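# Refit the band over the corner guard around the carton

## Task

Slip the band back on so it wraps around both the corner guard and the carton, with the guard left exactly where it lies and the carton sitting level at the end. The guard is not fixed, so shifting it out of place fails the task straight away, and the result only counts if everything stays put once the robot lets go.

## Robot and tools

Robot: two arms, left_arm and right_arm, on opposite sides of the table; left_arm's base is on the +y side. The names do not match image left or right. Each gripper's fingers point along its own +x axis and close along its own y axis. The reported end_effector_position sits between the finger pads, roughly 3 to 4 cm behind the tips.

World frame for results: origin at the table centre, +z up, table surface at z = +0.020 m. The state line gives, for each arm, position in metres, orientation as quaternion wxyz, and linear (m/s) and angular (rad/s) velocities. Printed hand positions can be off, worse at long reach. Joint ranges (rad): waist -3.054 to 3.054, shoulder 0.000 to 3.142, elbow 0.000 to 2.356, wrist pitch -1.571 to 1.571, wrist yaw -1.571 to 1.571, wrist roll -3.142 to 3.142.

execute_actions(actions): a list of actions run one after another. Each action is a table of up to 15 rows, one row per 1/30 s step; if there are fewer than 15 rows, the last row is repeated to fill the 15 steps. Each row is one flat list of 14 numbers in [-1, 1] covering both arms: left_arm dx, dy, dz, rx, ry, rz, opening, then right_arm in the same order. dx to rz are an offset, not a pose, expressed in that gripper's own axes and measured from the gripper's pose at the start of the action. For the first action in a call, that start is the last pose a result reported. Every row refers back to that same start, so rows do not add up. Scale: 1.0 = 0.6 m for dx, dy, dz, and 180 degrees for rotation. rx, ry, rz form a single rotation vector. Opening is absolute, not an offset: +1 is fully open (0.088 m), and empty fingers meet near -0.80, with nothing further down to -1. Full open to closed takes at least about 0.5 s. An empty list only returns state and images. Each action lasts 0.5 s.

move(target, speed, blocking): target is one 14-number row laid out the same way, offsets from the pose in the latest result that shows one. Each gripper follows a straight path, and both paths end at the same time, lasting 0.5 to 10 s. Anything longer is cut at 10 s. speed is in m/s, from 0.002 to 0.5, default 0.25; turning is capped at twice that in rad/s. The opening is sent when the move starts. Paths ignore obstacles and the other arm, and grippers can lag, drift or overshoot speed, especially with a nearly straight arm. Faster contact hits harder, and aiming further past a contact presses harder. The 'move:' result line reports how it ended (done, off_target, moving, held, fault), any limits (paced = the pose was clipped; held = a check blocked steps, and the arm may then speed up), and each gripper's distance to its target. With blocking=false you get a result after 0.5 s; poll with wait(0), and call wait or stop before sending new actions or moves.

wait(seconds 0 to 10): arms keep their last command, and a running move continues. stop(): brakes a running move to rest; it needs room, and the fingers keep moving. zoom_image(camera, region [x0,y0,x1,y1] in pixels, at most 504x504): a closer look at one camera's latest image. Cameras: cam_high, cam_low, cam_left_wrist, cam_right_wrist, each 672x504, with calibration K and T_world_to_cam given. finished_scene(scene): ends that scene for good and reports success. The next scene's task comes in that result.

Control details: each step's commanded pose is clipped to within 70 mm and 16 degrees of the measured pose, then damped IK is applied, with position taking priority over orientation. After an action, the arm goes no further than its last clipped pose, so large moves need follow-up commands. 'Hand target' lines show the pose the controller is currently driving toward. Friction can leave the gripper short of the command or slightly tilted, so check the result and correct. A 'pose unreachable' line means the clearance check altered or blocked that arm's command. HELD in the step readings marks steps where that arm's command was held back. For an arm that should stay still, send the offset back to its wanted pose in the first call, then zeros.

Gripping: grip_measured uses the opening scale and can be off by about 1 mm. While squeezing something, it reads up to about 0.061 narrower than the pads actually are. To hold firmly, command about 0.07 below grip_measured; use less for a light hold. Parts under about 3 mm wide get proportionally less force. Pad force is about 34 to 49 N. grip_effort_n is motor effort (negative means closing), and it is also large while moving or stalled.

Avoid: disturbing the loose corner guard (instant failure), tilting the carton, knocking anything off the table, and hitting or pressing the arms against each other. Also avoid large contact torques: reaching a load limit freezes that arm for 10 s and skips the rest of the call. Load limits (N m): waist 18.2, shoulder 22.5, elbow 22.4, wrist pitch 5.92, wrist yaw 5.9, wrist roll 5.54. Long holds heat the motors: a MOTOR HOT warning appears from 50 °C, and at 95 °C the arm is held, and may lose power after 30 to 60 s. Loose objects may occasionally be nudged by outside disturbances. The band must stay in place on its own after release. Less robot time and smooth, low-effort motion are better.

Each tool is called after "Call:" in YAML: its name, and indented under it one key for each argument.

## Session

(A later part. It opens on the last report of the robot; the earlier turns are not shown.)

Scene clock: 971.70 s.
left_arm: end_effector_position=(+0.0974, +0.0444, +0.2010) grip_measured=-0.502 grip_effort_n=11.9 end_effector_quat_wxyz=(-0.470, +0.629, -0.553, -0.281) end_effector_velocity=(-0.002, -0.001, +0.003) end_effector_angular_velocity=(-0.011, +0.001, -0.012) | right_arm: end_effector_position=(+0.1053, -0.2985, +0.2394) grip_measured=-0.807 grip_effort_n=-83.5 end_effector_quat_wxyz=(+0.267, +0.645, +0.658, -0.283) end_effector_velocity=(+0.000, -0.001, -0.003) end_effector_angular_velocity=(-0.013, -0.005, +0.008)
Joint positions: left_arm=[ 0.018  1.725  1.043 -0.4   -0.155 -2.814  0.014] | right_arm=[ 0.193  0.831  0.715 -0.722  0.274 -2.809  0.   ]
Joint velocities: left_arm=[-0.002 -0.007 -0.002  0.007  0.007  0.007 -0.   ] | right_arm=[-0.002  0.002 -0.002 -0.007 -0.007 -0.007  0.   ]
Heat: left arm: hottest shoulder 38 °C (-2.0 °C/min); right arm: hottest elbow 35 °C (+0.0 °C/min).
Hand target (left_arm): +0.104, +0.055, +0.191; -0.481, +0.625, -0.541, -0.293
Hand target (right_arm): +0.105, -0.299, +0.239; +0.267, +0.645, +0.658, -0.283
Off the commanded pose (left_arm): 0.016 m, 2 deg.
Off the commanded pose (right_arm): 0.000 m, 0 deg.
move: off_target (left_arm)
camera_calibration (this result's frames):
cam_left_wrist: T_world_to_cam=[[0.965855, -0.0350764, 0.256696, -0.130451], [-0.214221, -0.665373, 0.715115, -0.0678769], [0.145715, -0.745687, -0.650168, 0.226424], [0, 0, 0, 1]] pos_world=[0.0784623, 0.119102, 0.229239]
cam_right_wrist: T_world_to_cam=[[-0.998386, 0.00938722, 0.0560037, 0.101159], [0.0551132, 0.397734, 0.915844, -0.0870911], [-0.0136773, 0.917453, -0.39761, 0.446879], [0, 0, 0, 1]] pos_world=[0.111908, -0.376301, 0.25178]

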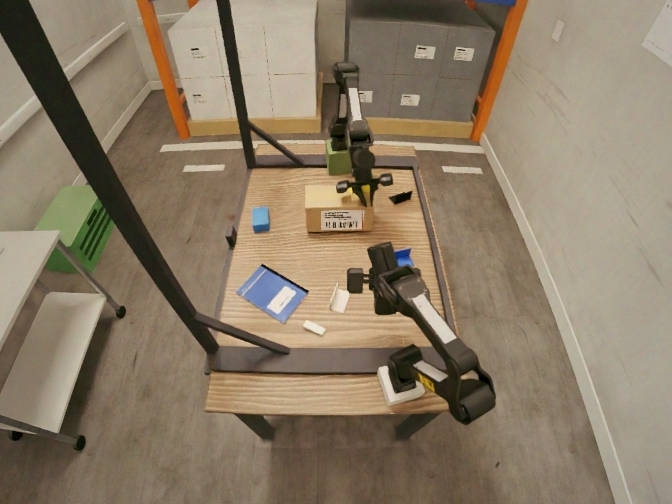

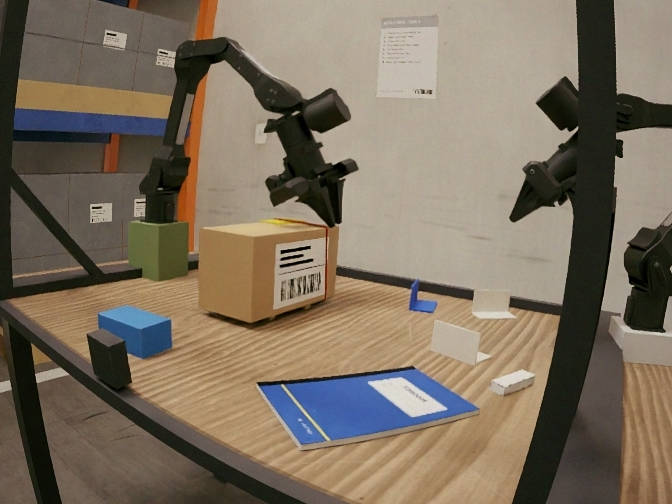

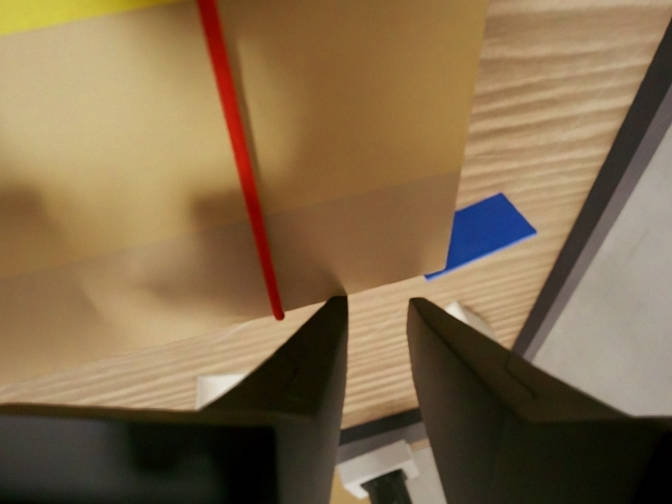

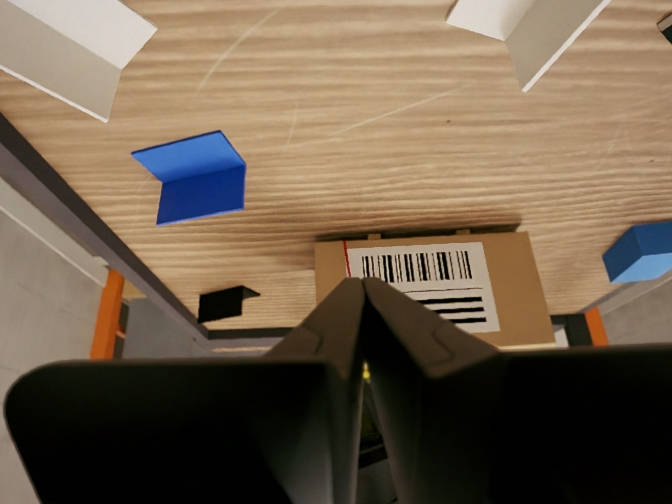

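Call:
move:
  target: [-0.044,-0.016,-0.022,0,0,0,-0.5, 0,0,0,0,0,0,-0.86]
  speed: 0.03

Call:
zoom_image:
  camera: "cam_low"
  region: [310,220,345,305]

Call:
zoom_image:
  camera: "cam_right_wrist"
  region: [300,220,420,300]

Scene clock: 981.20 s.
left_arm: end_effector_position=(+0.0969, +0.0450, +0.2245) grip_measured=-0.502 grip_effort_n=11.9 end_effector_quat_wxyz=(-0.475, +0.624, -0.551, -0.287) end_effector_velocity=(-0.001, +0.005, -0.002) end_effector_angular_velocity=(+0.024, -0.006, -0.006) | right_arm: end_effector_position=(+0.1053, -0.2985, +0.2394) grip_measured=-0.807 grip_effort_n=-83.5 end_effector_quat_wxyz=(+0.267, +0.645, +0.658, -0.283) end_effector_velocity=(+0.001, -0.004, -0.004) end_effector_angular_velocity=(-0.022, +0.001, -0.003)
Joint positions: left_arm=[ 0.018  1.698  1.121 -0.523 -0.155 -2.813  0.014] | right_arm=[ 0.193  0.831  0.715 -0.722  0.274 -2.809  0.   ]
Joint velocities: left_arm=[-0.002 -0.002 -0.002 -0.022 -0.007  0.007 -0.   ] | right_arm=[-0.002 -0.002 -0.002 -0.022 -0.007  0.007  0.   ]
Heat: left arm: hottest shoulder 39 °C (-2.0 °C/min); right arm: hottest elbow 35 °C (+0.0 °C/min).
Hand target (left_arm): +0.098, +0.043, +0.232; -0.470, +0.629, -0.553, -0.281
Hand target (right_arm): +0.105, -0.299, +0.239; +0.267, +0.645, +0.658, -0.283
Off the commanded pose (left_arm): 0.008 m, 1 deg.
Off the commanded pose (right_arm): 0.000 m, 0 deg.
move: done
camera_calibration (this result's frames):
cam_left_wrist: T_world_to_cam=[[0.966666, -0.0410055, 0.252734, -0.134942], [-0.212683, -0.678184, 0.703443, -0.0813511], [0.142555, -0.733747, -0.664299, 0.245156], [0, 0, 0, 1]] pos_world=[0.0781934, 0.119178, 0.254187]
cam_right_wrist: T_world_to_cam=[[-0.998386, 0.00938722, 0.0560037, 0.101159], [0.0551132, 0.397734, 0.915844, -0.0870911], [-0.0136773, 0.917453, -0.39761, 0.446879], [0, 0, 0, 1]] pos_world=[0.111908, -0.376301, 0.25178]

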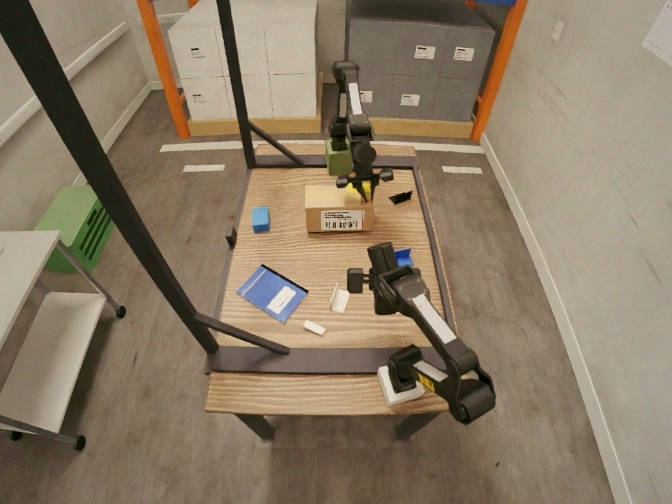

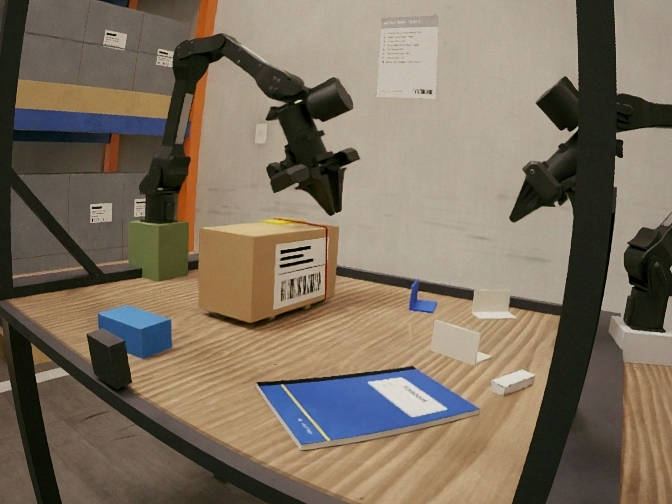

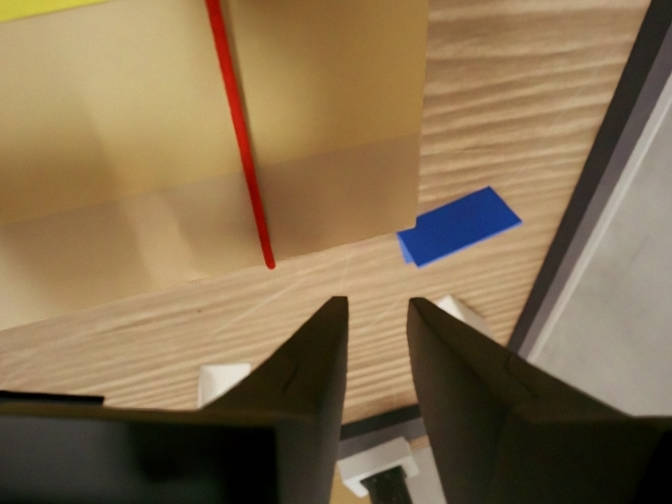

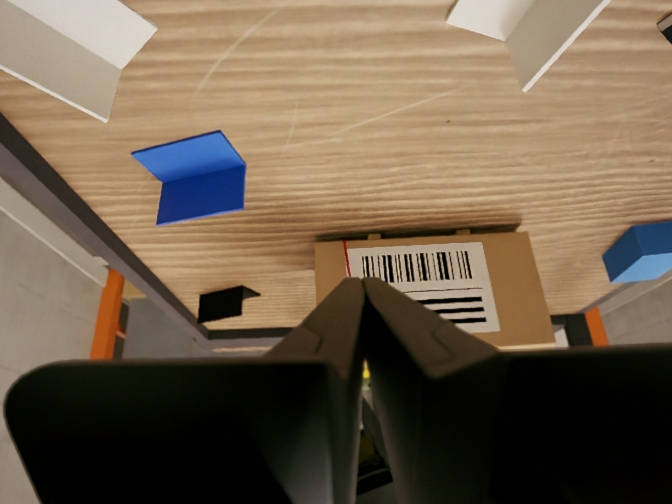

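Region (310, 220, 345, 305) of cam_low's 672x504 image, scaled by 5.929, with more detail than that image has; it fills the left 208 columns of this view, and the rest is white.

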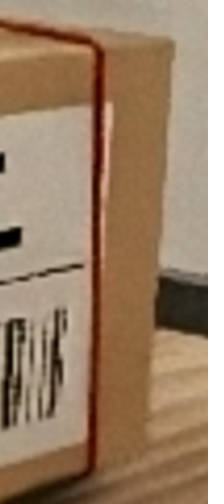

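Region (300, 220, 420, 300) of cam_right_wrist's 672x504 image, scaled by 4.200, with more detail than that image has.

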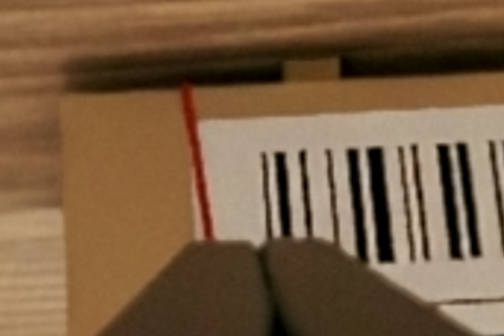

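Call:
move:
  target: [-0.168,0.0075,0.207,0,0.05,0.075,-0.5, 0.172,-0.103,-0.084,0,0.072,0,-0.86]
  speed: 0.12

Scene clock: 1037.30 s.
left_arm: end_effector_position=(+0.0902, +0.1975, +0.2677) grip_measured=-0.502 grip_effort_n=11.9 end_effector_quat_wxyz=(-0.393, +0.579, -0.654, -0.288) end_effector_velocity=(+0.002, +0.003, -0.001) end_effector_angular_velocity=(+0.009, -0.006, +0.005) | right_arm: end_effector_position=(+0.0419, -0.1930, +0.2061) grip_measured=-0.807 grip_effort_n=-83.5 end_effector_quat_wxyz=(+0.183, +0.673, +0.685, -0.210) end_effector_velocity=(+0.003, -0.002, -0.005) end_effector_angular_velocity=(-0.012, -0.018, -0.004)
Joint positions: left_arm=[ 0.374  1.043  0.756 -0.797  0.29  -2.498  0.014] | right_arm=[ 0.285  1.321  0.669  0.03   0.413 -2.811  0.   ]
Joint velocities: left_arm=[ 0.007 -0.002 -0.002 -0.007 -0.007  0.007 -0.   ] | right_arm=[-0.002  0.002 -0.007 -0.007  0.007 -0.007  0.   ]
Heat: left arm: hottest shoulder 43 °C (+5.0 °C/min); right arm: hottest elbow 35 °C (+0.0 °C/min).
Hand target (left_arm): +0.089, +0.200, +0.266; +0.393, -0.577, +0.656, +0.288
Hand target (right_arm): +0.041, -0.193, +0.202; +0.190, +0.672, +0.684, -0.209
Off the commanded pose (left_arm): 0.004 m, 1 deg.
Off the commanded pose (right_arm): 0.004 m, 1 deg.
move: done
camera_calibration (this result's frames):
cam_left_wrist: T_world_to_cam=[[0.987155, -0.1512, 0.0516135, -0.0593561], [-0.12925, -0.565885, 0.81429, -0.0690568], [-0.093913, -0.810501, -0.578159, 0.400101], [0, 0, 0, 1]] pos_world=[0.0872428, 0.27623, 0.290618]
cam_right_wrist: T_world_to_cam=[[-0.997271, 0.00497618, 0.07366, 0.0341475], [0.0733974, 0.174413, 0.981933, -0.152601], [-0.00796099, 0.98466, -0.174302, 0.302674], [0, 0, 0, 1]] pos_world=[0.0476645, -0.271585, 0.200086]

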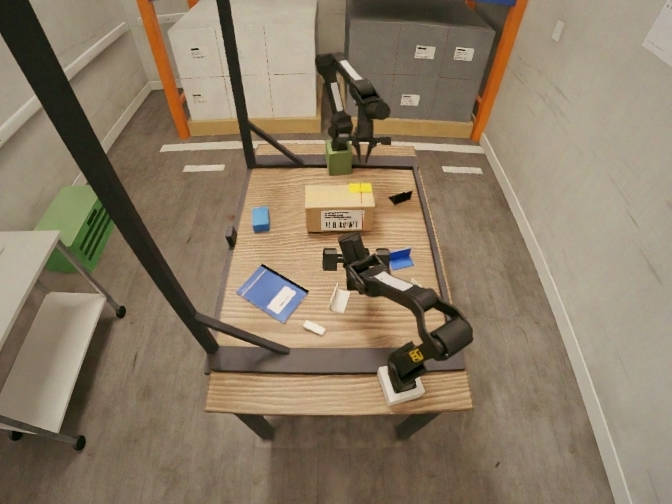

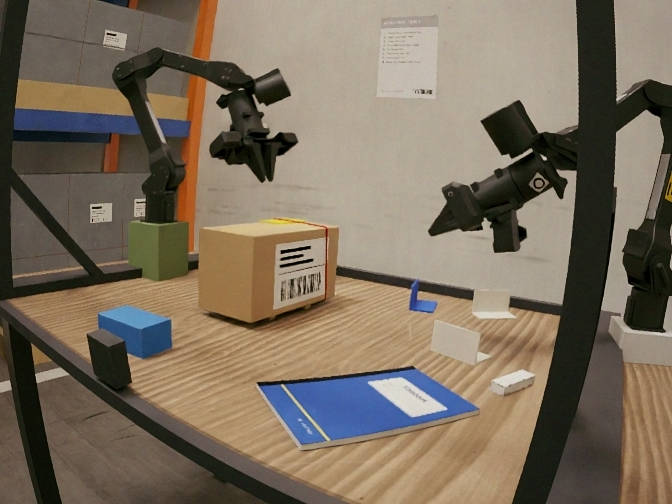

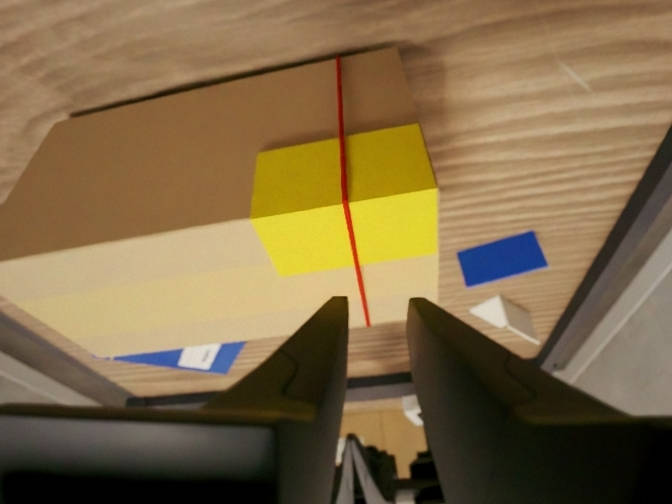

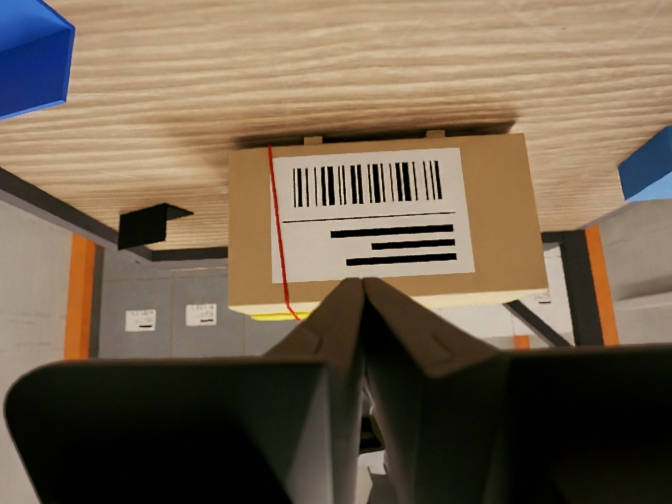

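Call:
move:
  target: [0.163,0.109,-0.173,0,-0.12,0,-0.86, 0.33,0.094,0.045,-0.038,-0.003,-0.061,-0.5]
  speed: 0.1

Scene clock: 1076.13 s.
left_arm: end_effector_position=(+0.0058, +0.0710, +0.2354) grip_measured=-0.816 grip_effort_n=-83.5 end_effector_quat_wxyz=(-0.504, +0.513, -0.574, -0.391) end_effector_velocity=(+0.003, +0.005, -0.001) end_effector_angular_velocity=(+0.021, -0.018, +0.023) | right_arm: end_effector_position=(+0.0901, -0.0422, +0.0813) grip_measured=-0.503 grip_effort_n=18.4 end_effector_quat_wxyz=(+0.194, +0.599, +0.752, -0.196) end_effector_velocity=(-0.002, -0.001, -0.000) end_effector_angular_velocity=(+0.002, +0.006, +0.020)
Joint positions: left_arm=[-0.176  1.74   1.301 -0.937 -0.039 -2.985  0.   ] | right_arm=[-0.116  2.11   0.945  0.608 -0.102 -3.132  0.014]
Joint velocities: left_arm=[-0.002 -0.002 -0.002 -0.022 -0.022 -0.022  0.   ] | right_arm=[-0.002  0.002 -0.002  0.007 -0.022 -0.007 -0.   ]
Heat: left arm: hottest shoulder 36 °C (-6.1 °C/min); right arm: hottest elbow 35 °C (-1.0 °C/min).
Hand target (left_arm): +0.005, +0.069, +0.232; +0.507, -0.512, +0.570, +0.394
Hand target (right_arm): +0.091, -0.040, +0.075; +0.198, +0.597, +0.752, -0.198
Off the commanded pose (left_arm): 0.002 m, 1 deg.
Off the commanded pose (right_arm): 0.007 m, 2 deg.
joint sent to its limit (right arm) — the command would take joint 6 (wrist roll) past its lower limit, so that joint was sent only as far as its limit.
move: done
camera_calibration (this result's frames):
cam_left_wrist: T_world_to_cam=[[0.988206, -0.145157, 0.0487609, 0.00677942], [-0.147799, -0.820895, 0.551622, -0.045241], [-0.0400443, -0.552323, -0.832668, 0.312256], [0, 0, 0, 1]] pos_world=[-0.000882005, 0.136312, 0.284631]
cam_right_wrist: T_world_to_cam=[[-0.976386, -0.194818, 0.0933576, 0.0787652], [0.0577224, 0.18117, 0.981756, -0.0581137], [-0.208177, 0.963962, -0.165646, 0.149295], [0, 0, 0, 1]] pos_world=[0.11134, -0.118041, 0.0744303]

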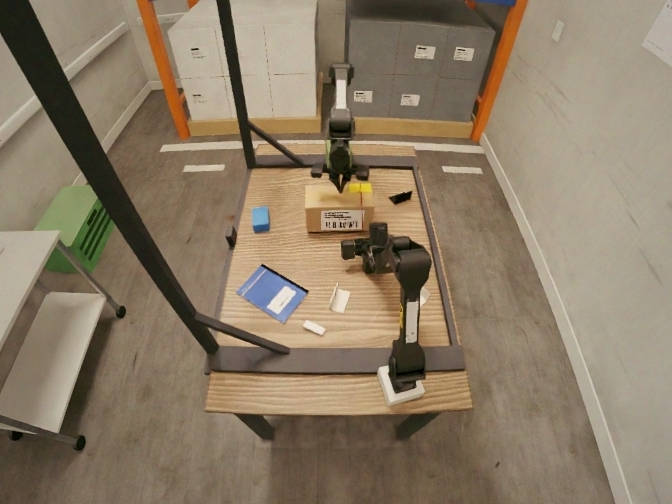

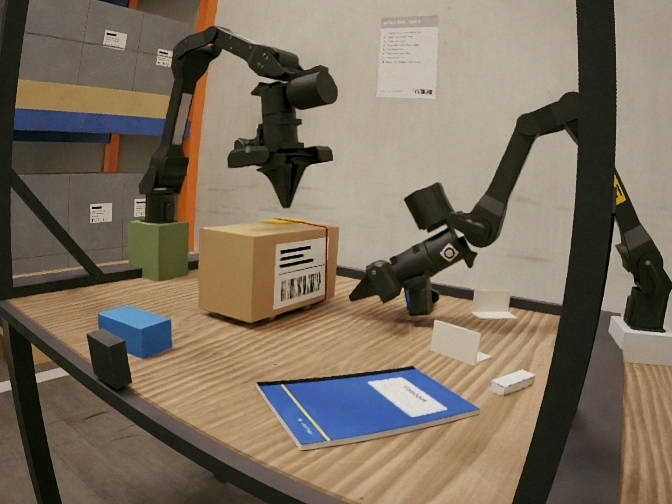

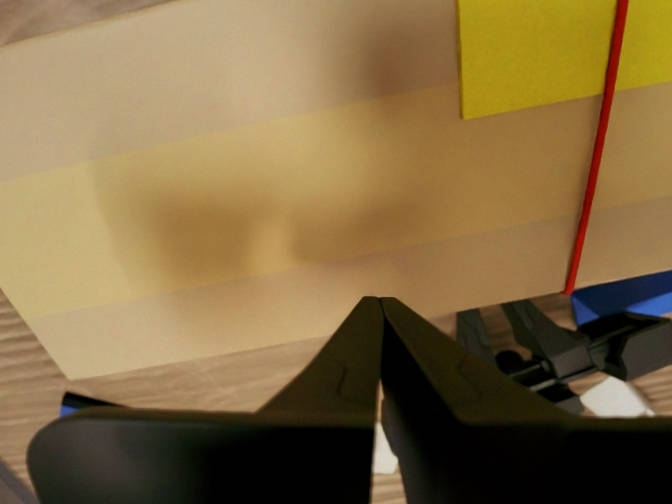

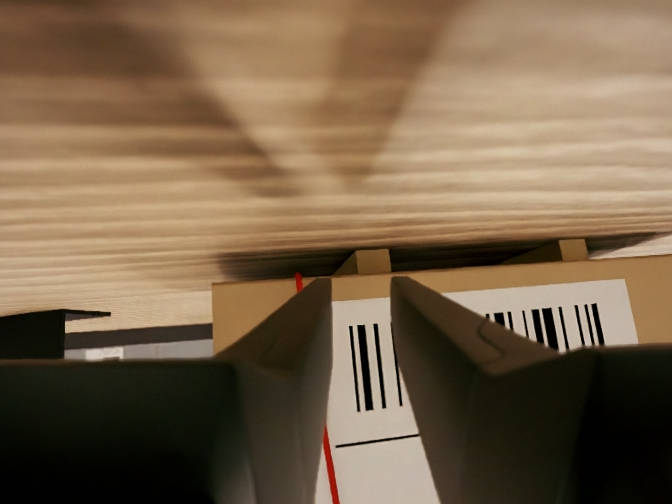

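Call:
zoom_image:
  camera: "cam_low"
  region: [300,230,460,330]

Region (300, 230, 460, 330) of cam_low's 672x504 image, scaled by 3.150, with more detail than that image has; it fills the top 315 rows of this view, and the rest is white.

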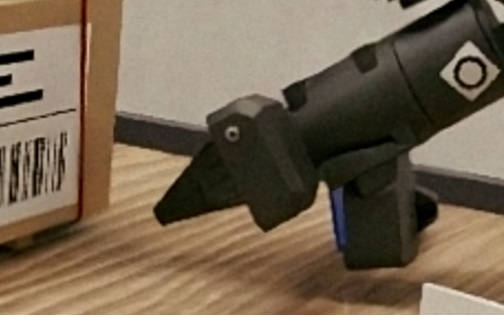

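Call:
move:
  target: [0.081,0.007,0.02,0,0,0,-0.86, 0.024,0.02,-0.04,0,-0.055,0,-0.5]
  speed: 0.04

Call:
zoom_image:
  camera: "cam_low"
  region: [300,230,460,330]

Scene clock: 1107.33 s.
left_arm: end_effector_position=(+0.0058, +0.0712, +0.1988) grip_measured=-0.816 grip_effort_n=-83.5 end_effector_quat_wxyz=(-0.497, +0.520, -0.579, -0.384) end_effector_velocity=(+0.000, -0.001, +0.001) end_effector_angular_velocity=(-0.008, -0.005, +0.006) | right_arm: end_effector_position=(+0.0960, -0.0169, +0.0966) grip_measured=-0.503 grip_effort_n=17.9 end_effector_quat_wxyz=(+0.247, +0.588, +0.727, -0.253) end_effector_velocity=(-0.001, -0.006, -0.005) end_effector_angular_velocity=(-0.037, +0.005, +0.019)
Joint positions: left_arm=[-0.176  1.757  1.166 -0.758 -0.039 -2.985  0.   ] | right_arm=[-0.135  2.111  1.197  0.192 -0.106 -3.132  0.014]
Joint velocities: left_arm=[-0.002 -0.002 -0.002  0.007 -0.007 -0.007  0.   ] | right_arm=[-0.002 -0.002 -0.002 -0.037 -0.022 -0.007  0.   ]
Heat: left arm: hottest shoulder 37 °C (-3.0 °C/min); right arm: hottest shoulder 36 °C (+1.0 °C/min).
Hand target (left_arm): +0.006, +0.074, +0.185; +0.504, -0.513, +0.574, +0.391
Hand target (right_arm): +0.097, -0.015, +0.093; +0.250, +0.587, +0.727, -0.255
Off the commanded pose (left_arm): 0.014 m, 2 deg.
Off the commanded pose (right_arm): 0.004 m, 2 deg.
joint sent to its limit (right arm) — the command would take joint 6 (wrist roll) past its lower limit, so that joint was sent only as far as its limit.
move: off_target (left_arm)
camera_calibration (this result's frames):
cam_left_wrist: T_world_to_cam=[[0.988294, -0.143423, 0.0520135, 0.00781669], [-0.147122, -0.805705, 0.573755, -0.0303857], [-0.0403824, -0.574691, -0.817373, 0.28045], [0, 0, 0, 1]] pos_world=[-0.00087034, 0.137811, 0.24626]
cam_right_wrist: T_world_to_cam=[[-0.980877, -0.163229, 0.106001, 0.0877891], [0.0454389, 0.337527, 0.940219, -0.0702995], [-0.189249, 0.927056, -0.323655, 0.141521], [0, 0, 0, 1]] pos_world=[0.116087, -0.0931402, 0.102595]

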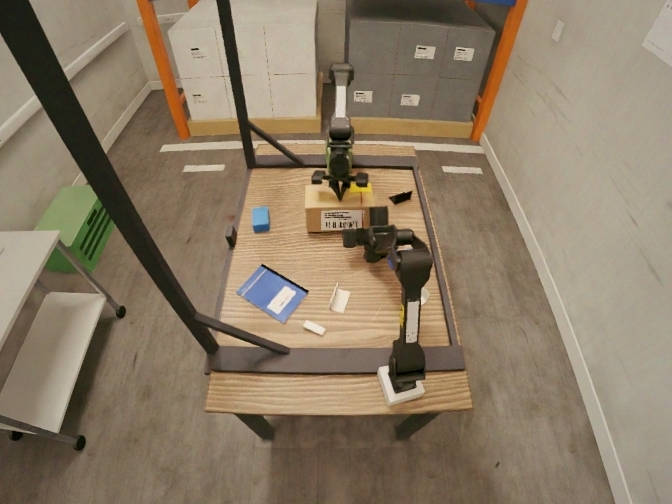

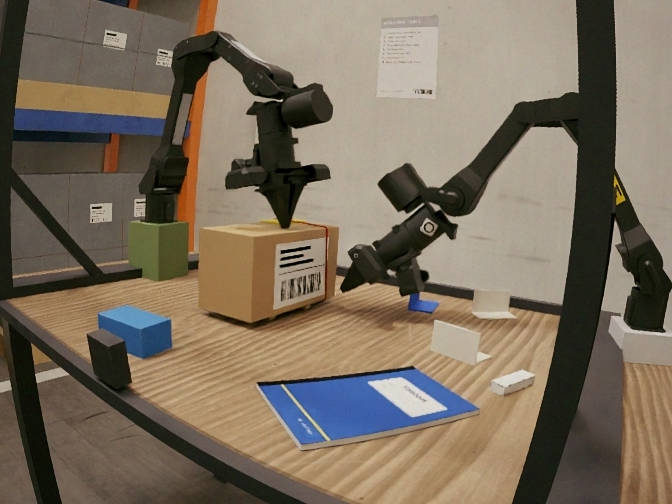

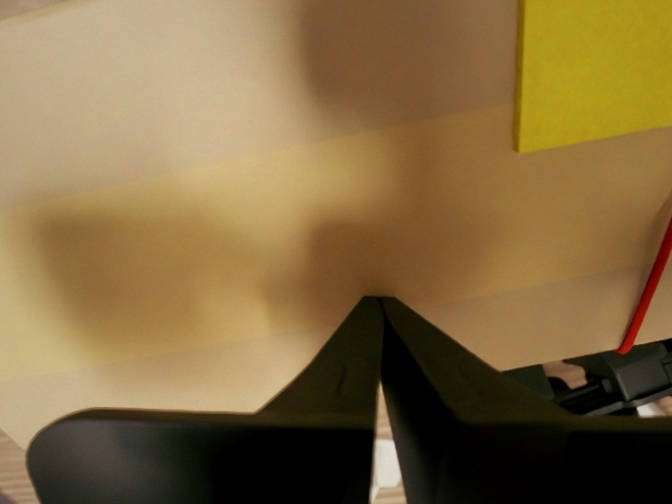

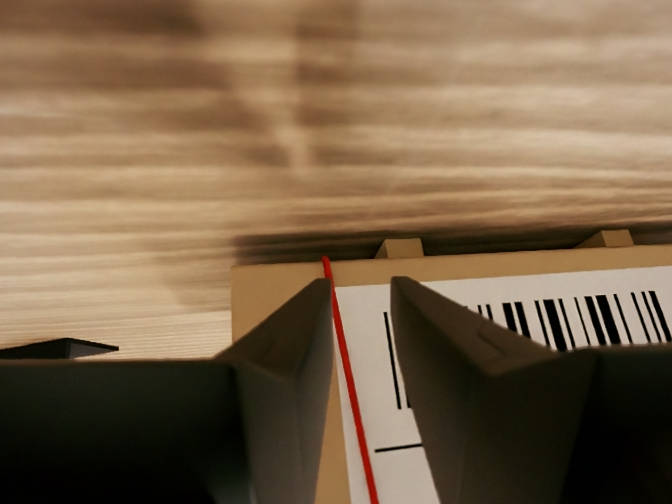

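Region (300, 230, 460, 330) of cam_low's 672x504 image, scaled by 3.150, with more detail than that image has; it fills the top 315 rows of this view, and the rest is white.

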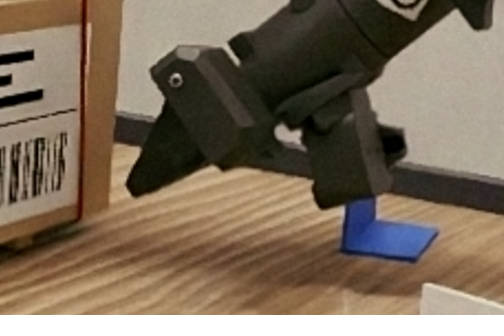

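Call:
move:
  target: [0.023,0.007,0.02,0,0,0,-0.86, 0.016,0.0105,-0.015,0,0,0,-0.5]
  speed: 0.02

Call:
zoom_image:
  camera: "cam_low"
  region: [300,230,400,310]

Scene clock: 1116.53 s.
left_arm: end_effector_position=(+0.0056, +0.0733, +0.1982) grip_measured=-0.816 grip_effort_n=-83.5 end_effector_quat_wxyz=(-0.486, +0.530, -0.587, -0.371) end_effector_velocity=(+0.000, +0.005, -0.002) end_effector_angular_velocity=(+0.012, -0.005, +0.007) | right_arm: end_effector_position=(+0.0986, -0.0048, +0.1043) grip_measured=-0.503 grip_effort_n=18.4 end_effector_quat_wxyz=(+0.241, +0.592, +0.728, -0.250) end_effector_velocity=(-0.002, +0.001, +0.003) end_effector_angular_velocity=(+0.005, -0.002, +0.028)
Joint positions: left_arm=[-0.177  1.72   1.11  -0.696 -0.041 -2.985  0.   ] | right_arm=[-0.143  2.128  1.253  0.168 -0.109 -3.132  0.014]
Joint velocities: left_arm=[-0.002 -0.007 -0.012 -0.007 -0.007 -0.007  0.   ] | right_arm=[-0.002 -0.002  0.007 -0.007 -0.022 -0.022 -0.   ]
Heat: left arm: hottest shoulder 36 °C (-3.0 °C/min); right arm: hottest shoulder 37 °C (+2.0 °C/min).
Hand target (left_arm): +0.004, +0.081, +0.183; +0.497, -0.520, +0.579, +0.384
Hand target (right_arm): +0.100, -0.003, +0.096; +0.246, +0.589, +0.726, -0.254
Off the commanded pose (left_arm): 0.017 m, 2 deg.
Off the commanded pose (right_arm): 0.008 m, 1 deg.
joint sent to its limit (right arm) — the command would take joint 6 (wrist roll) past its lower limit, so that joint was sent only as far as its limit.
move: off_target (left_arm)
camera_calibration (this result's frames):
cam_left_wrist: T_world_to_cam=[[0.988153, -0.141825, 0.058638, 0.00684888], [-0.148053, -0.780336, 0.607582, -0.036919], [-0.0404132, -0.609065, -0.79209, 0.278744], [0, 0, 0, 1]] pos_world=[-0.0009688, 0.141935, 0.24282]
cam_right_wrist: T_world_to_cam=[[-0.981348, -0.159254, 0.107677, 0.0913571], [0.0509488, 0.324634, 0.944467, -0.0827738], [-0.185365, 0.932337, -0.310465, 0.131572], [0, 0, 0, 1]] pos_world=[0.118259, -0.0812494, 0.109189]

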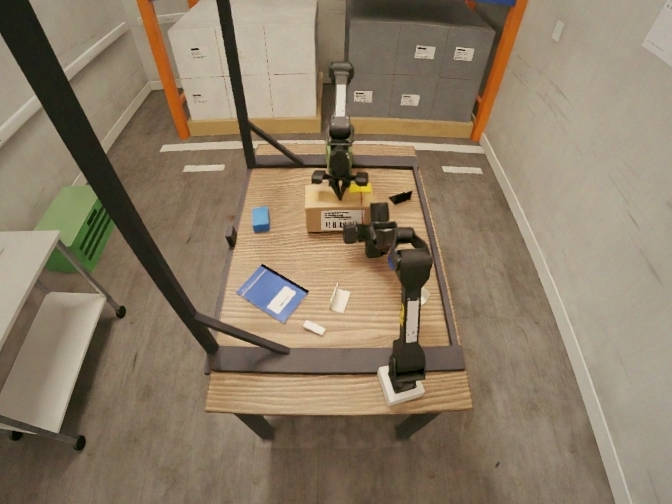

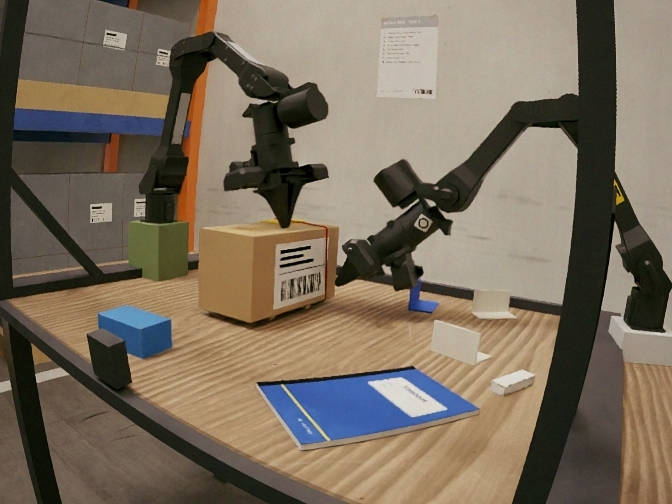

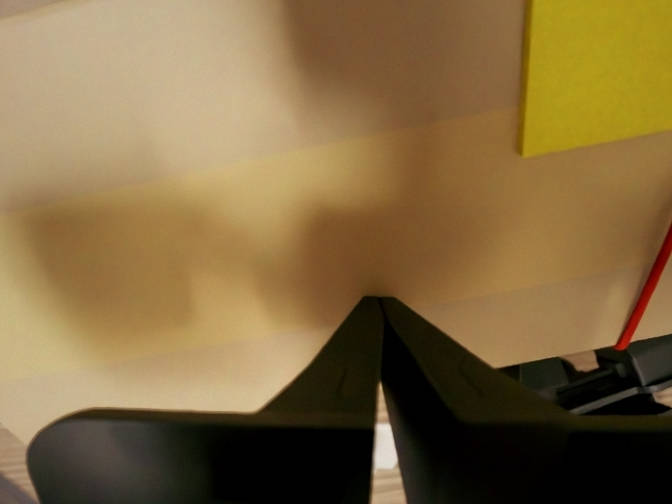

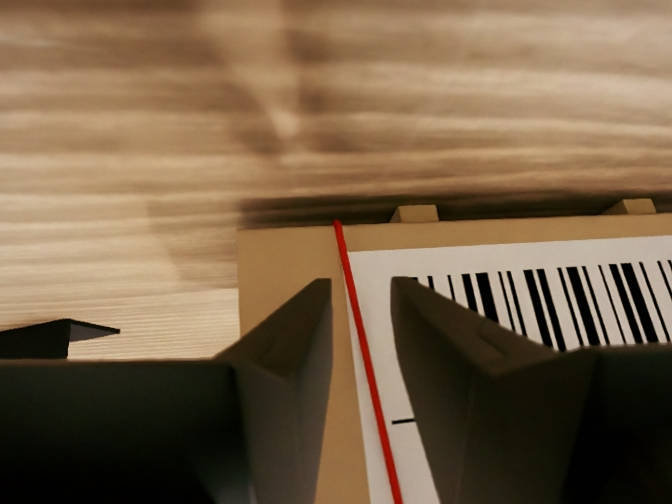

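Region (300, 230, 400, 310) of cam_low's 672x504 image, scaled by 5.040, with more detail than that image has; it fills the top 403 rows of this view, and the rest is white.

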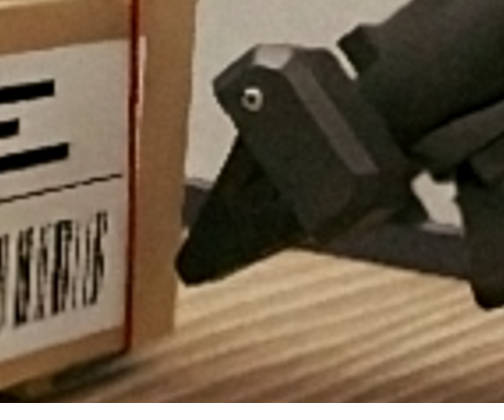

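Call:
move:
  target: [0.0245,0.002,0.005,0,0,0,-0.86, 0.033,0.0065,-0.003,0,0,0,-0.5]
  speed: 0.015

Call:
zoom_image:
  camera: "cam_low"
  region: [300,230,400,310]

Scene clock: 1130.50 s.
left_arm: end_effector_position=(+0.0056, +0.0729, +0.1980) grip_measured=-0.816 grip_effort_n=-83.5 end_effector_quat_wxyz=(-0.480, +0.535, -0.591, -0.365) end_effector_velocity=(-0.000, +0.004, -0.003) end_effector_angular_velocity=(+0.016, +0.013, +0.021) | right_arm: end_effector_position=(+0.0972, +0.0089, +0.1000) grip_measured=-0.503 grip_effort_n=18.4 end_effector_quat_wxyz=(+0.238, +0.592, +0.729, -0.247) end_effector_velocity=(+0.000, +0.001, +0.000) end_effector_angular_velocity=(-0.002, -0.001, +0.008)
Joint positions: left_arm=[-0.177  1.707  1.089 -0.666 -0.041 -2.985  0.   ] | right_arm=[-0.143  2.179  1.312  0.168 -0.11  -3.132  0.014]
Joint velocities: left_arm=[ 0.002  0.002 -0.007 -0.007  0.007 -0.022  0.   ] | right_arm=[-0.002  0.002  0.007 -0.007 -0.007 -0.007 -0.   ]
Heat: left arm: hottest shoulder 36 °C (-1.0 °C/min); right arm: hottest shoulder 39 °C (+4.1 °C/min).
Hand target (left_arm): +0.006, +0.073, +0.184; +0.486, -0.530, +0.587, +0.371
Hand target (right_arm): +0.099, +0.011, +0.093; +0.241, +0.592, +0.728, -0.250
Off the commanded pose (left_arm): 0.015 m, 1 deg.
Off the commanded pose (right_arm): 0.008 m, 1 deg.
move: off_target (left_arm)
camera_calibration (this result's frames):
cam_left_wrist: T_world_to_cam=[[0.988183, -0.140523, 0.0612181, 0.006205], [-0.147748, -0.766944, 0.624473, -0.0414242], [-0.0408018, -0.626139, -0.778643, 0.27681], [0, 0, 0, 1]] pos_world=[-0.000957688, 0.142423, 0.241025]
cam_right_wrist: T_world_to_cam=[[-0.981181, -0.160475, 0.107383, 0.0926294], [0.0519138, 0.316414, 0.9472, -0.0833837], [-0.18598, 0.934949, -0.302129, 0.116347], [0, 0, 0, 1]] pos_world=[0.116853, -0.0675305, 0.104186]

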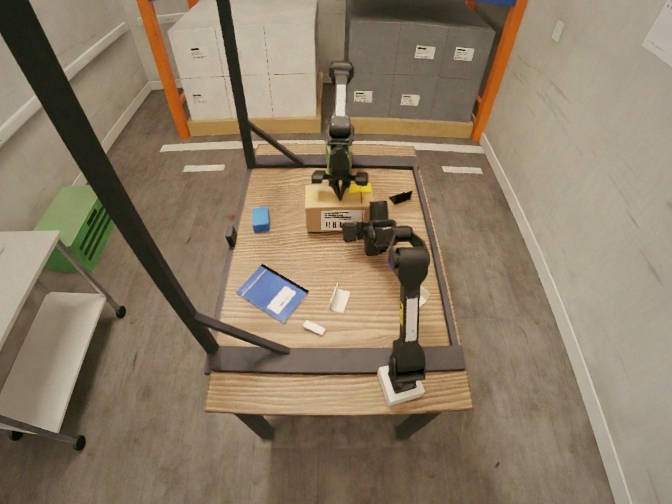

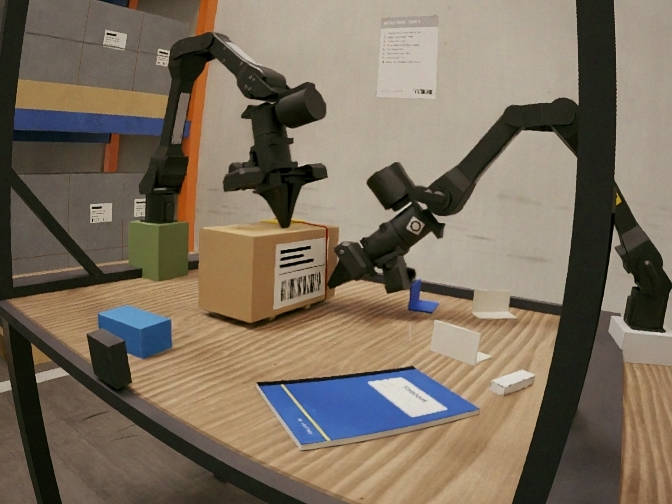

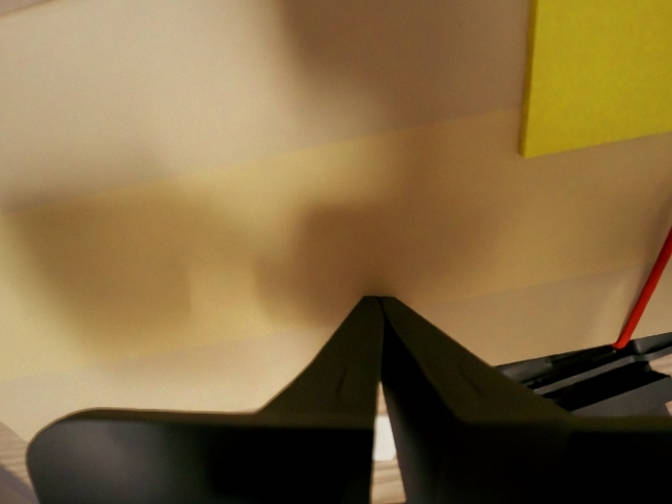

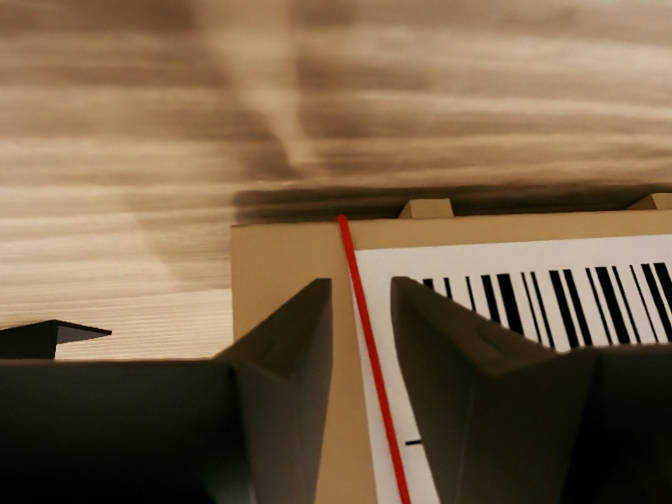

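Region (300, 230, 400, 310) of cam_low's 672x504 image, scaled by 5.040, with more detail than that image has; it fills the top 403 rows of this view, and the rest is white.

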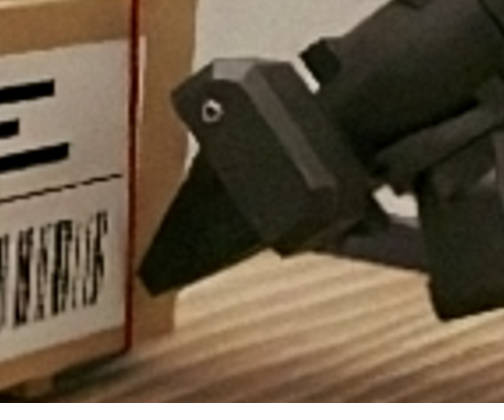

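Call:
move:
  target: [0.0245,0.002,0.005,0,0,0,-0.86, 0.028,0.005,-0.008,0,0,0,-0.5]
  speed: 0.015

Call:
zoom_image:
  camera: "cam_low"
  region: [300,230,400,310]

Scene clock: 1137.57 s.
left_arm: end_effector_position=(+0.0056, +0.0721, +0.1978) grip_measured=-0.816 grip_effort_n=-83.5 end_effector_quat_wxyz=(-0.474, +0.541, -0.596, -0.358) end_effector_velocity=(-0.000, +0.002, -0.000) end_effector_angular_velocity=(+0.007, +0.013, +0.021) | right_arm: end_effector_position=(+0.0966, +0.0165, +0.1042) grip_measured=-0.503 grip_effort_n=17.9 end_effector_quat_wxyz=(+0.237, +0.593, +0.729, -0.246) end_effector_velocity=(+0.001, -0.004, -0.006) end_effector_angular_velocity=(-0.026, -0.003, +0.008)
Joint positions: left_arm=[-0.177  1.696  1.069 -0.636 -0.041 -2.985  0.   ] | right_arm=[-0.144  2.194  1.356  0.141 -0.11  -3.132  0.014]
Joint velocities: left_arm=[ 0.002 -0.002 -0.002 -0.007  0.007 -0.022  0.   ] | right_arm=[-0.002  0.002 -0.002 -0.022 -0.007 -0.007 -0.   ]
Heat: left arm: hottest shoulder 35 °C (-2.1 °C/min); right arm: hottest shoulder 39 °C (+4.1 °C/min).
Hand target (left_arm): +0.006, +0.072, +0.183; +0.480, -0.535, +0.591, +0.365
Hand target (right_arm): +0.097, +0.024, +0.093; +0.238, +0.593, +0.729, -0.247
Off the commanded pose (left_arm): 0.015 m, 1 deg.
Off the commanded pose (right_arm): 0.014 m, 0 deg.
move: off_target (left_arm, right_arm)
camera_calibration (this result's frames):
cam_left_wrist: T_world_to_cam=[[0.988214, -0.139164, 0.0637692, 0.0055251], [-0.147435, -0.753188, 0.64107, -0.0461637], [-0.0411836, -0.642916, -0.764829, 0.274681], [0, 0, 0, 1]] pos_world=[-0.000953767, 0.142596, 0.239326]
cam_right_wrist: T_world_to_cam=[[-0.981145, -0.16063, 0.107484, 0.0927855], [0.0523886, 0.314275, 0.947885, -0.0898163], [-0.186038, 0.935644, -0.299934, 0.110222], [0, 0, 0, 1]] pos_world=[0.116247, -0.0599978, 0.108222]

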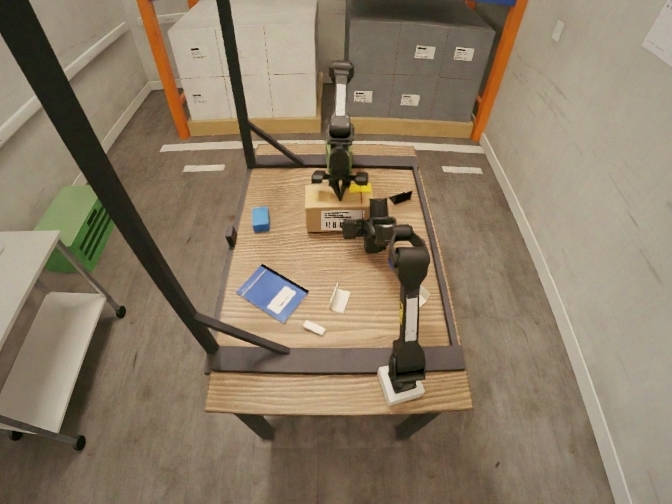

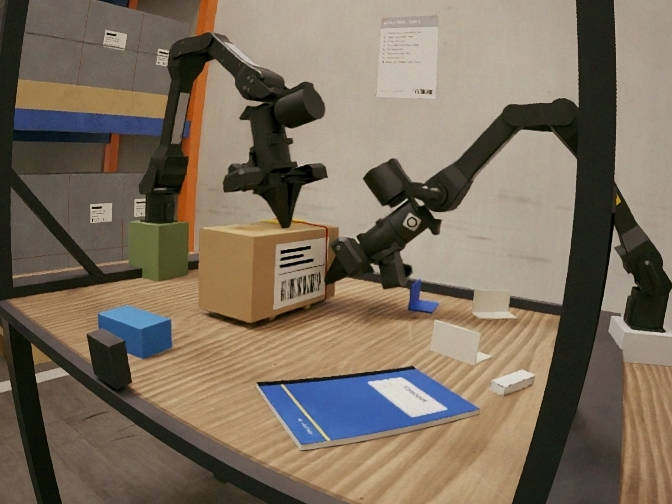

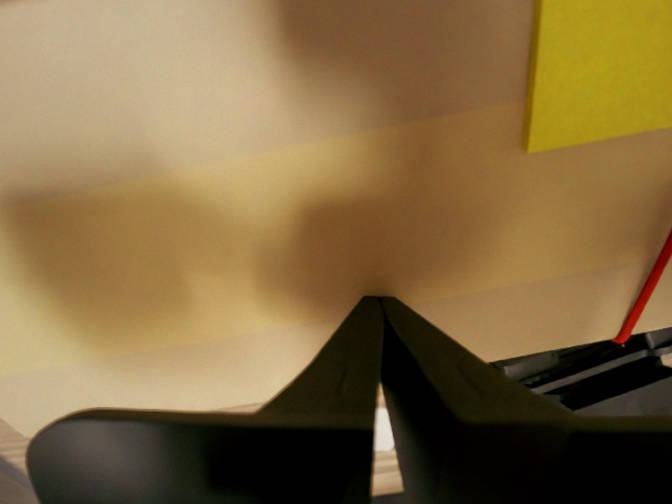

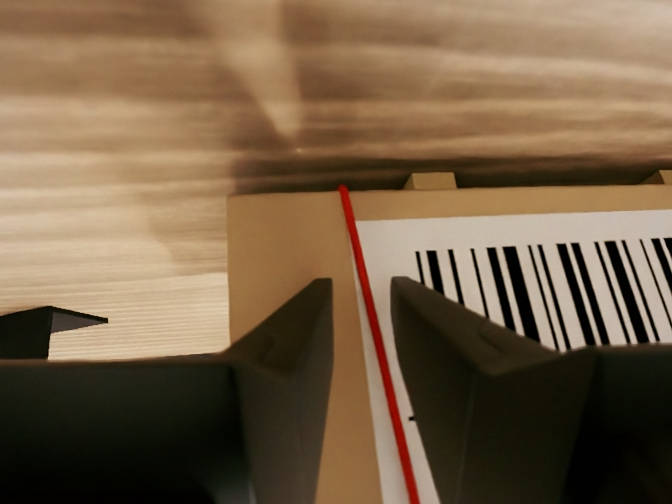

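Region (300, 230, 400, 310) of cam_low's 672x504 image, scaled by 5.040, with more detail than that image has; it fills the top 403 rows of this view, and the rest is white.

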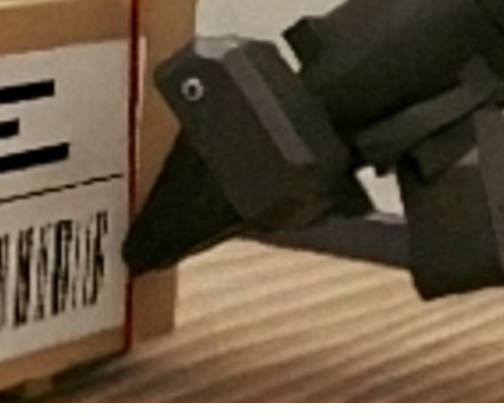

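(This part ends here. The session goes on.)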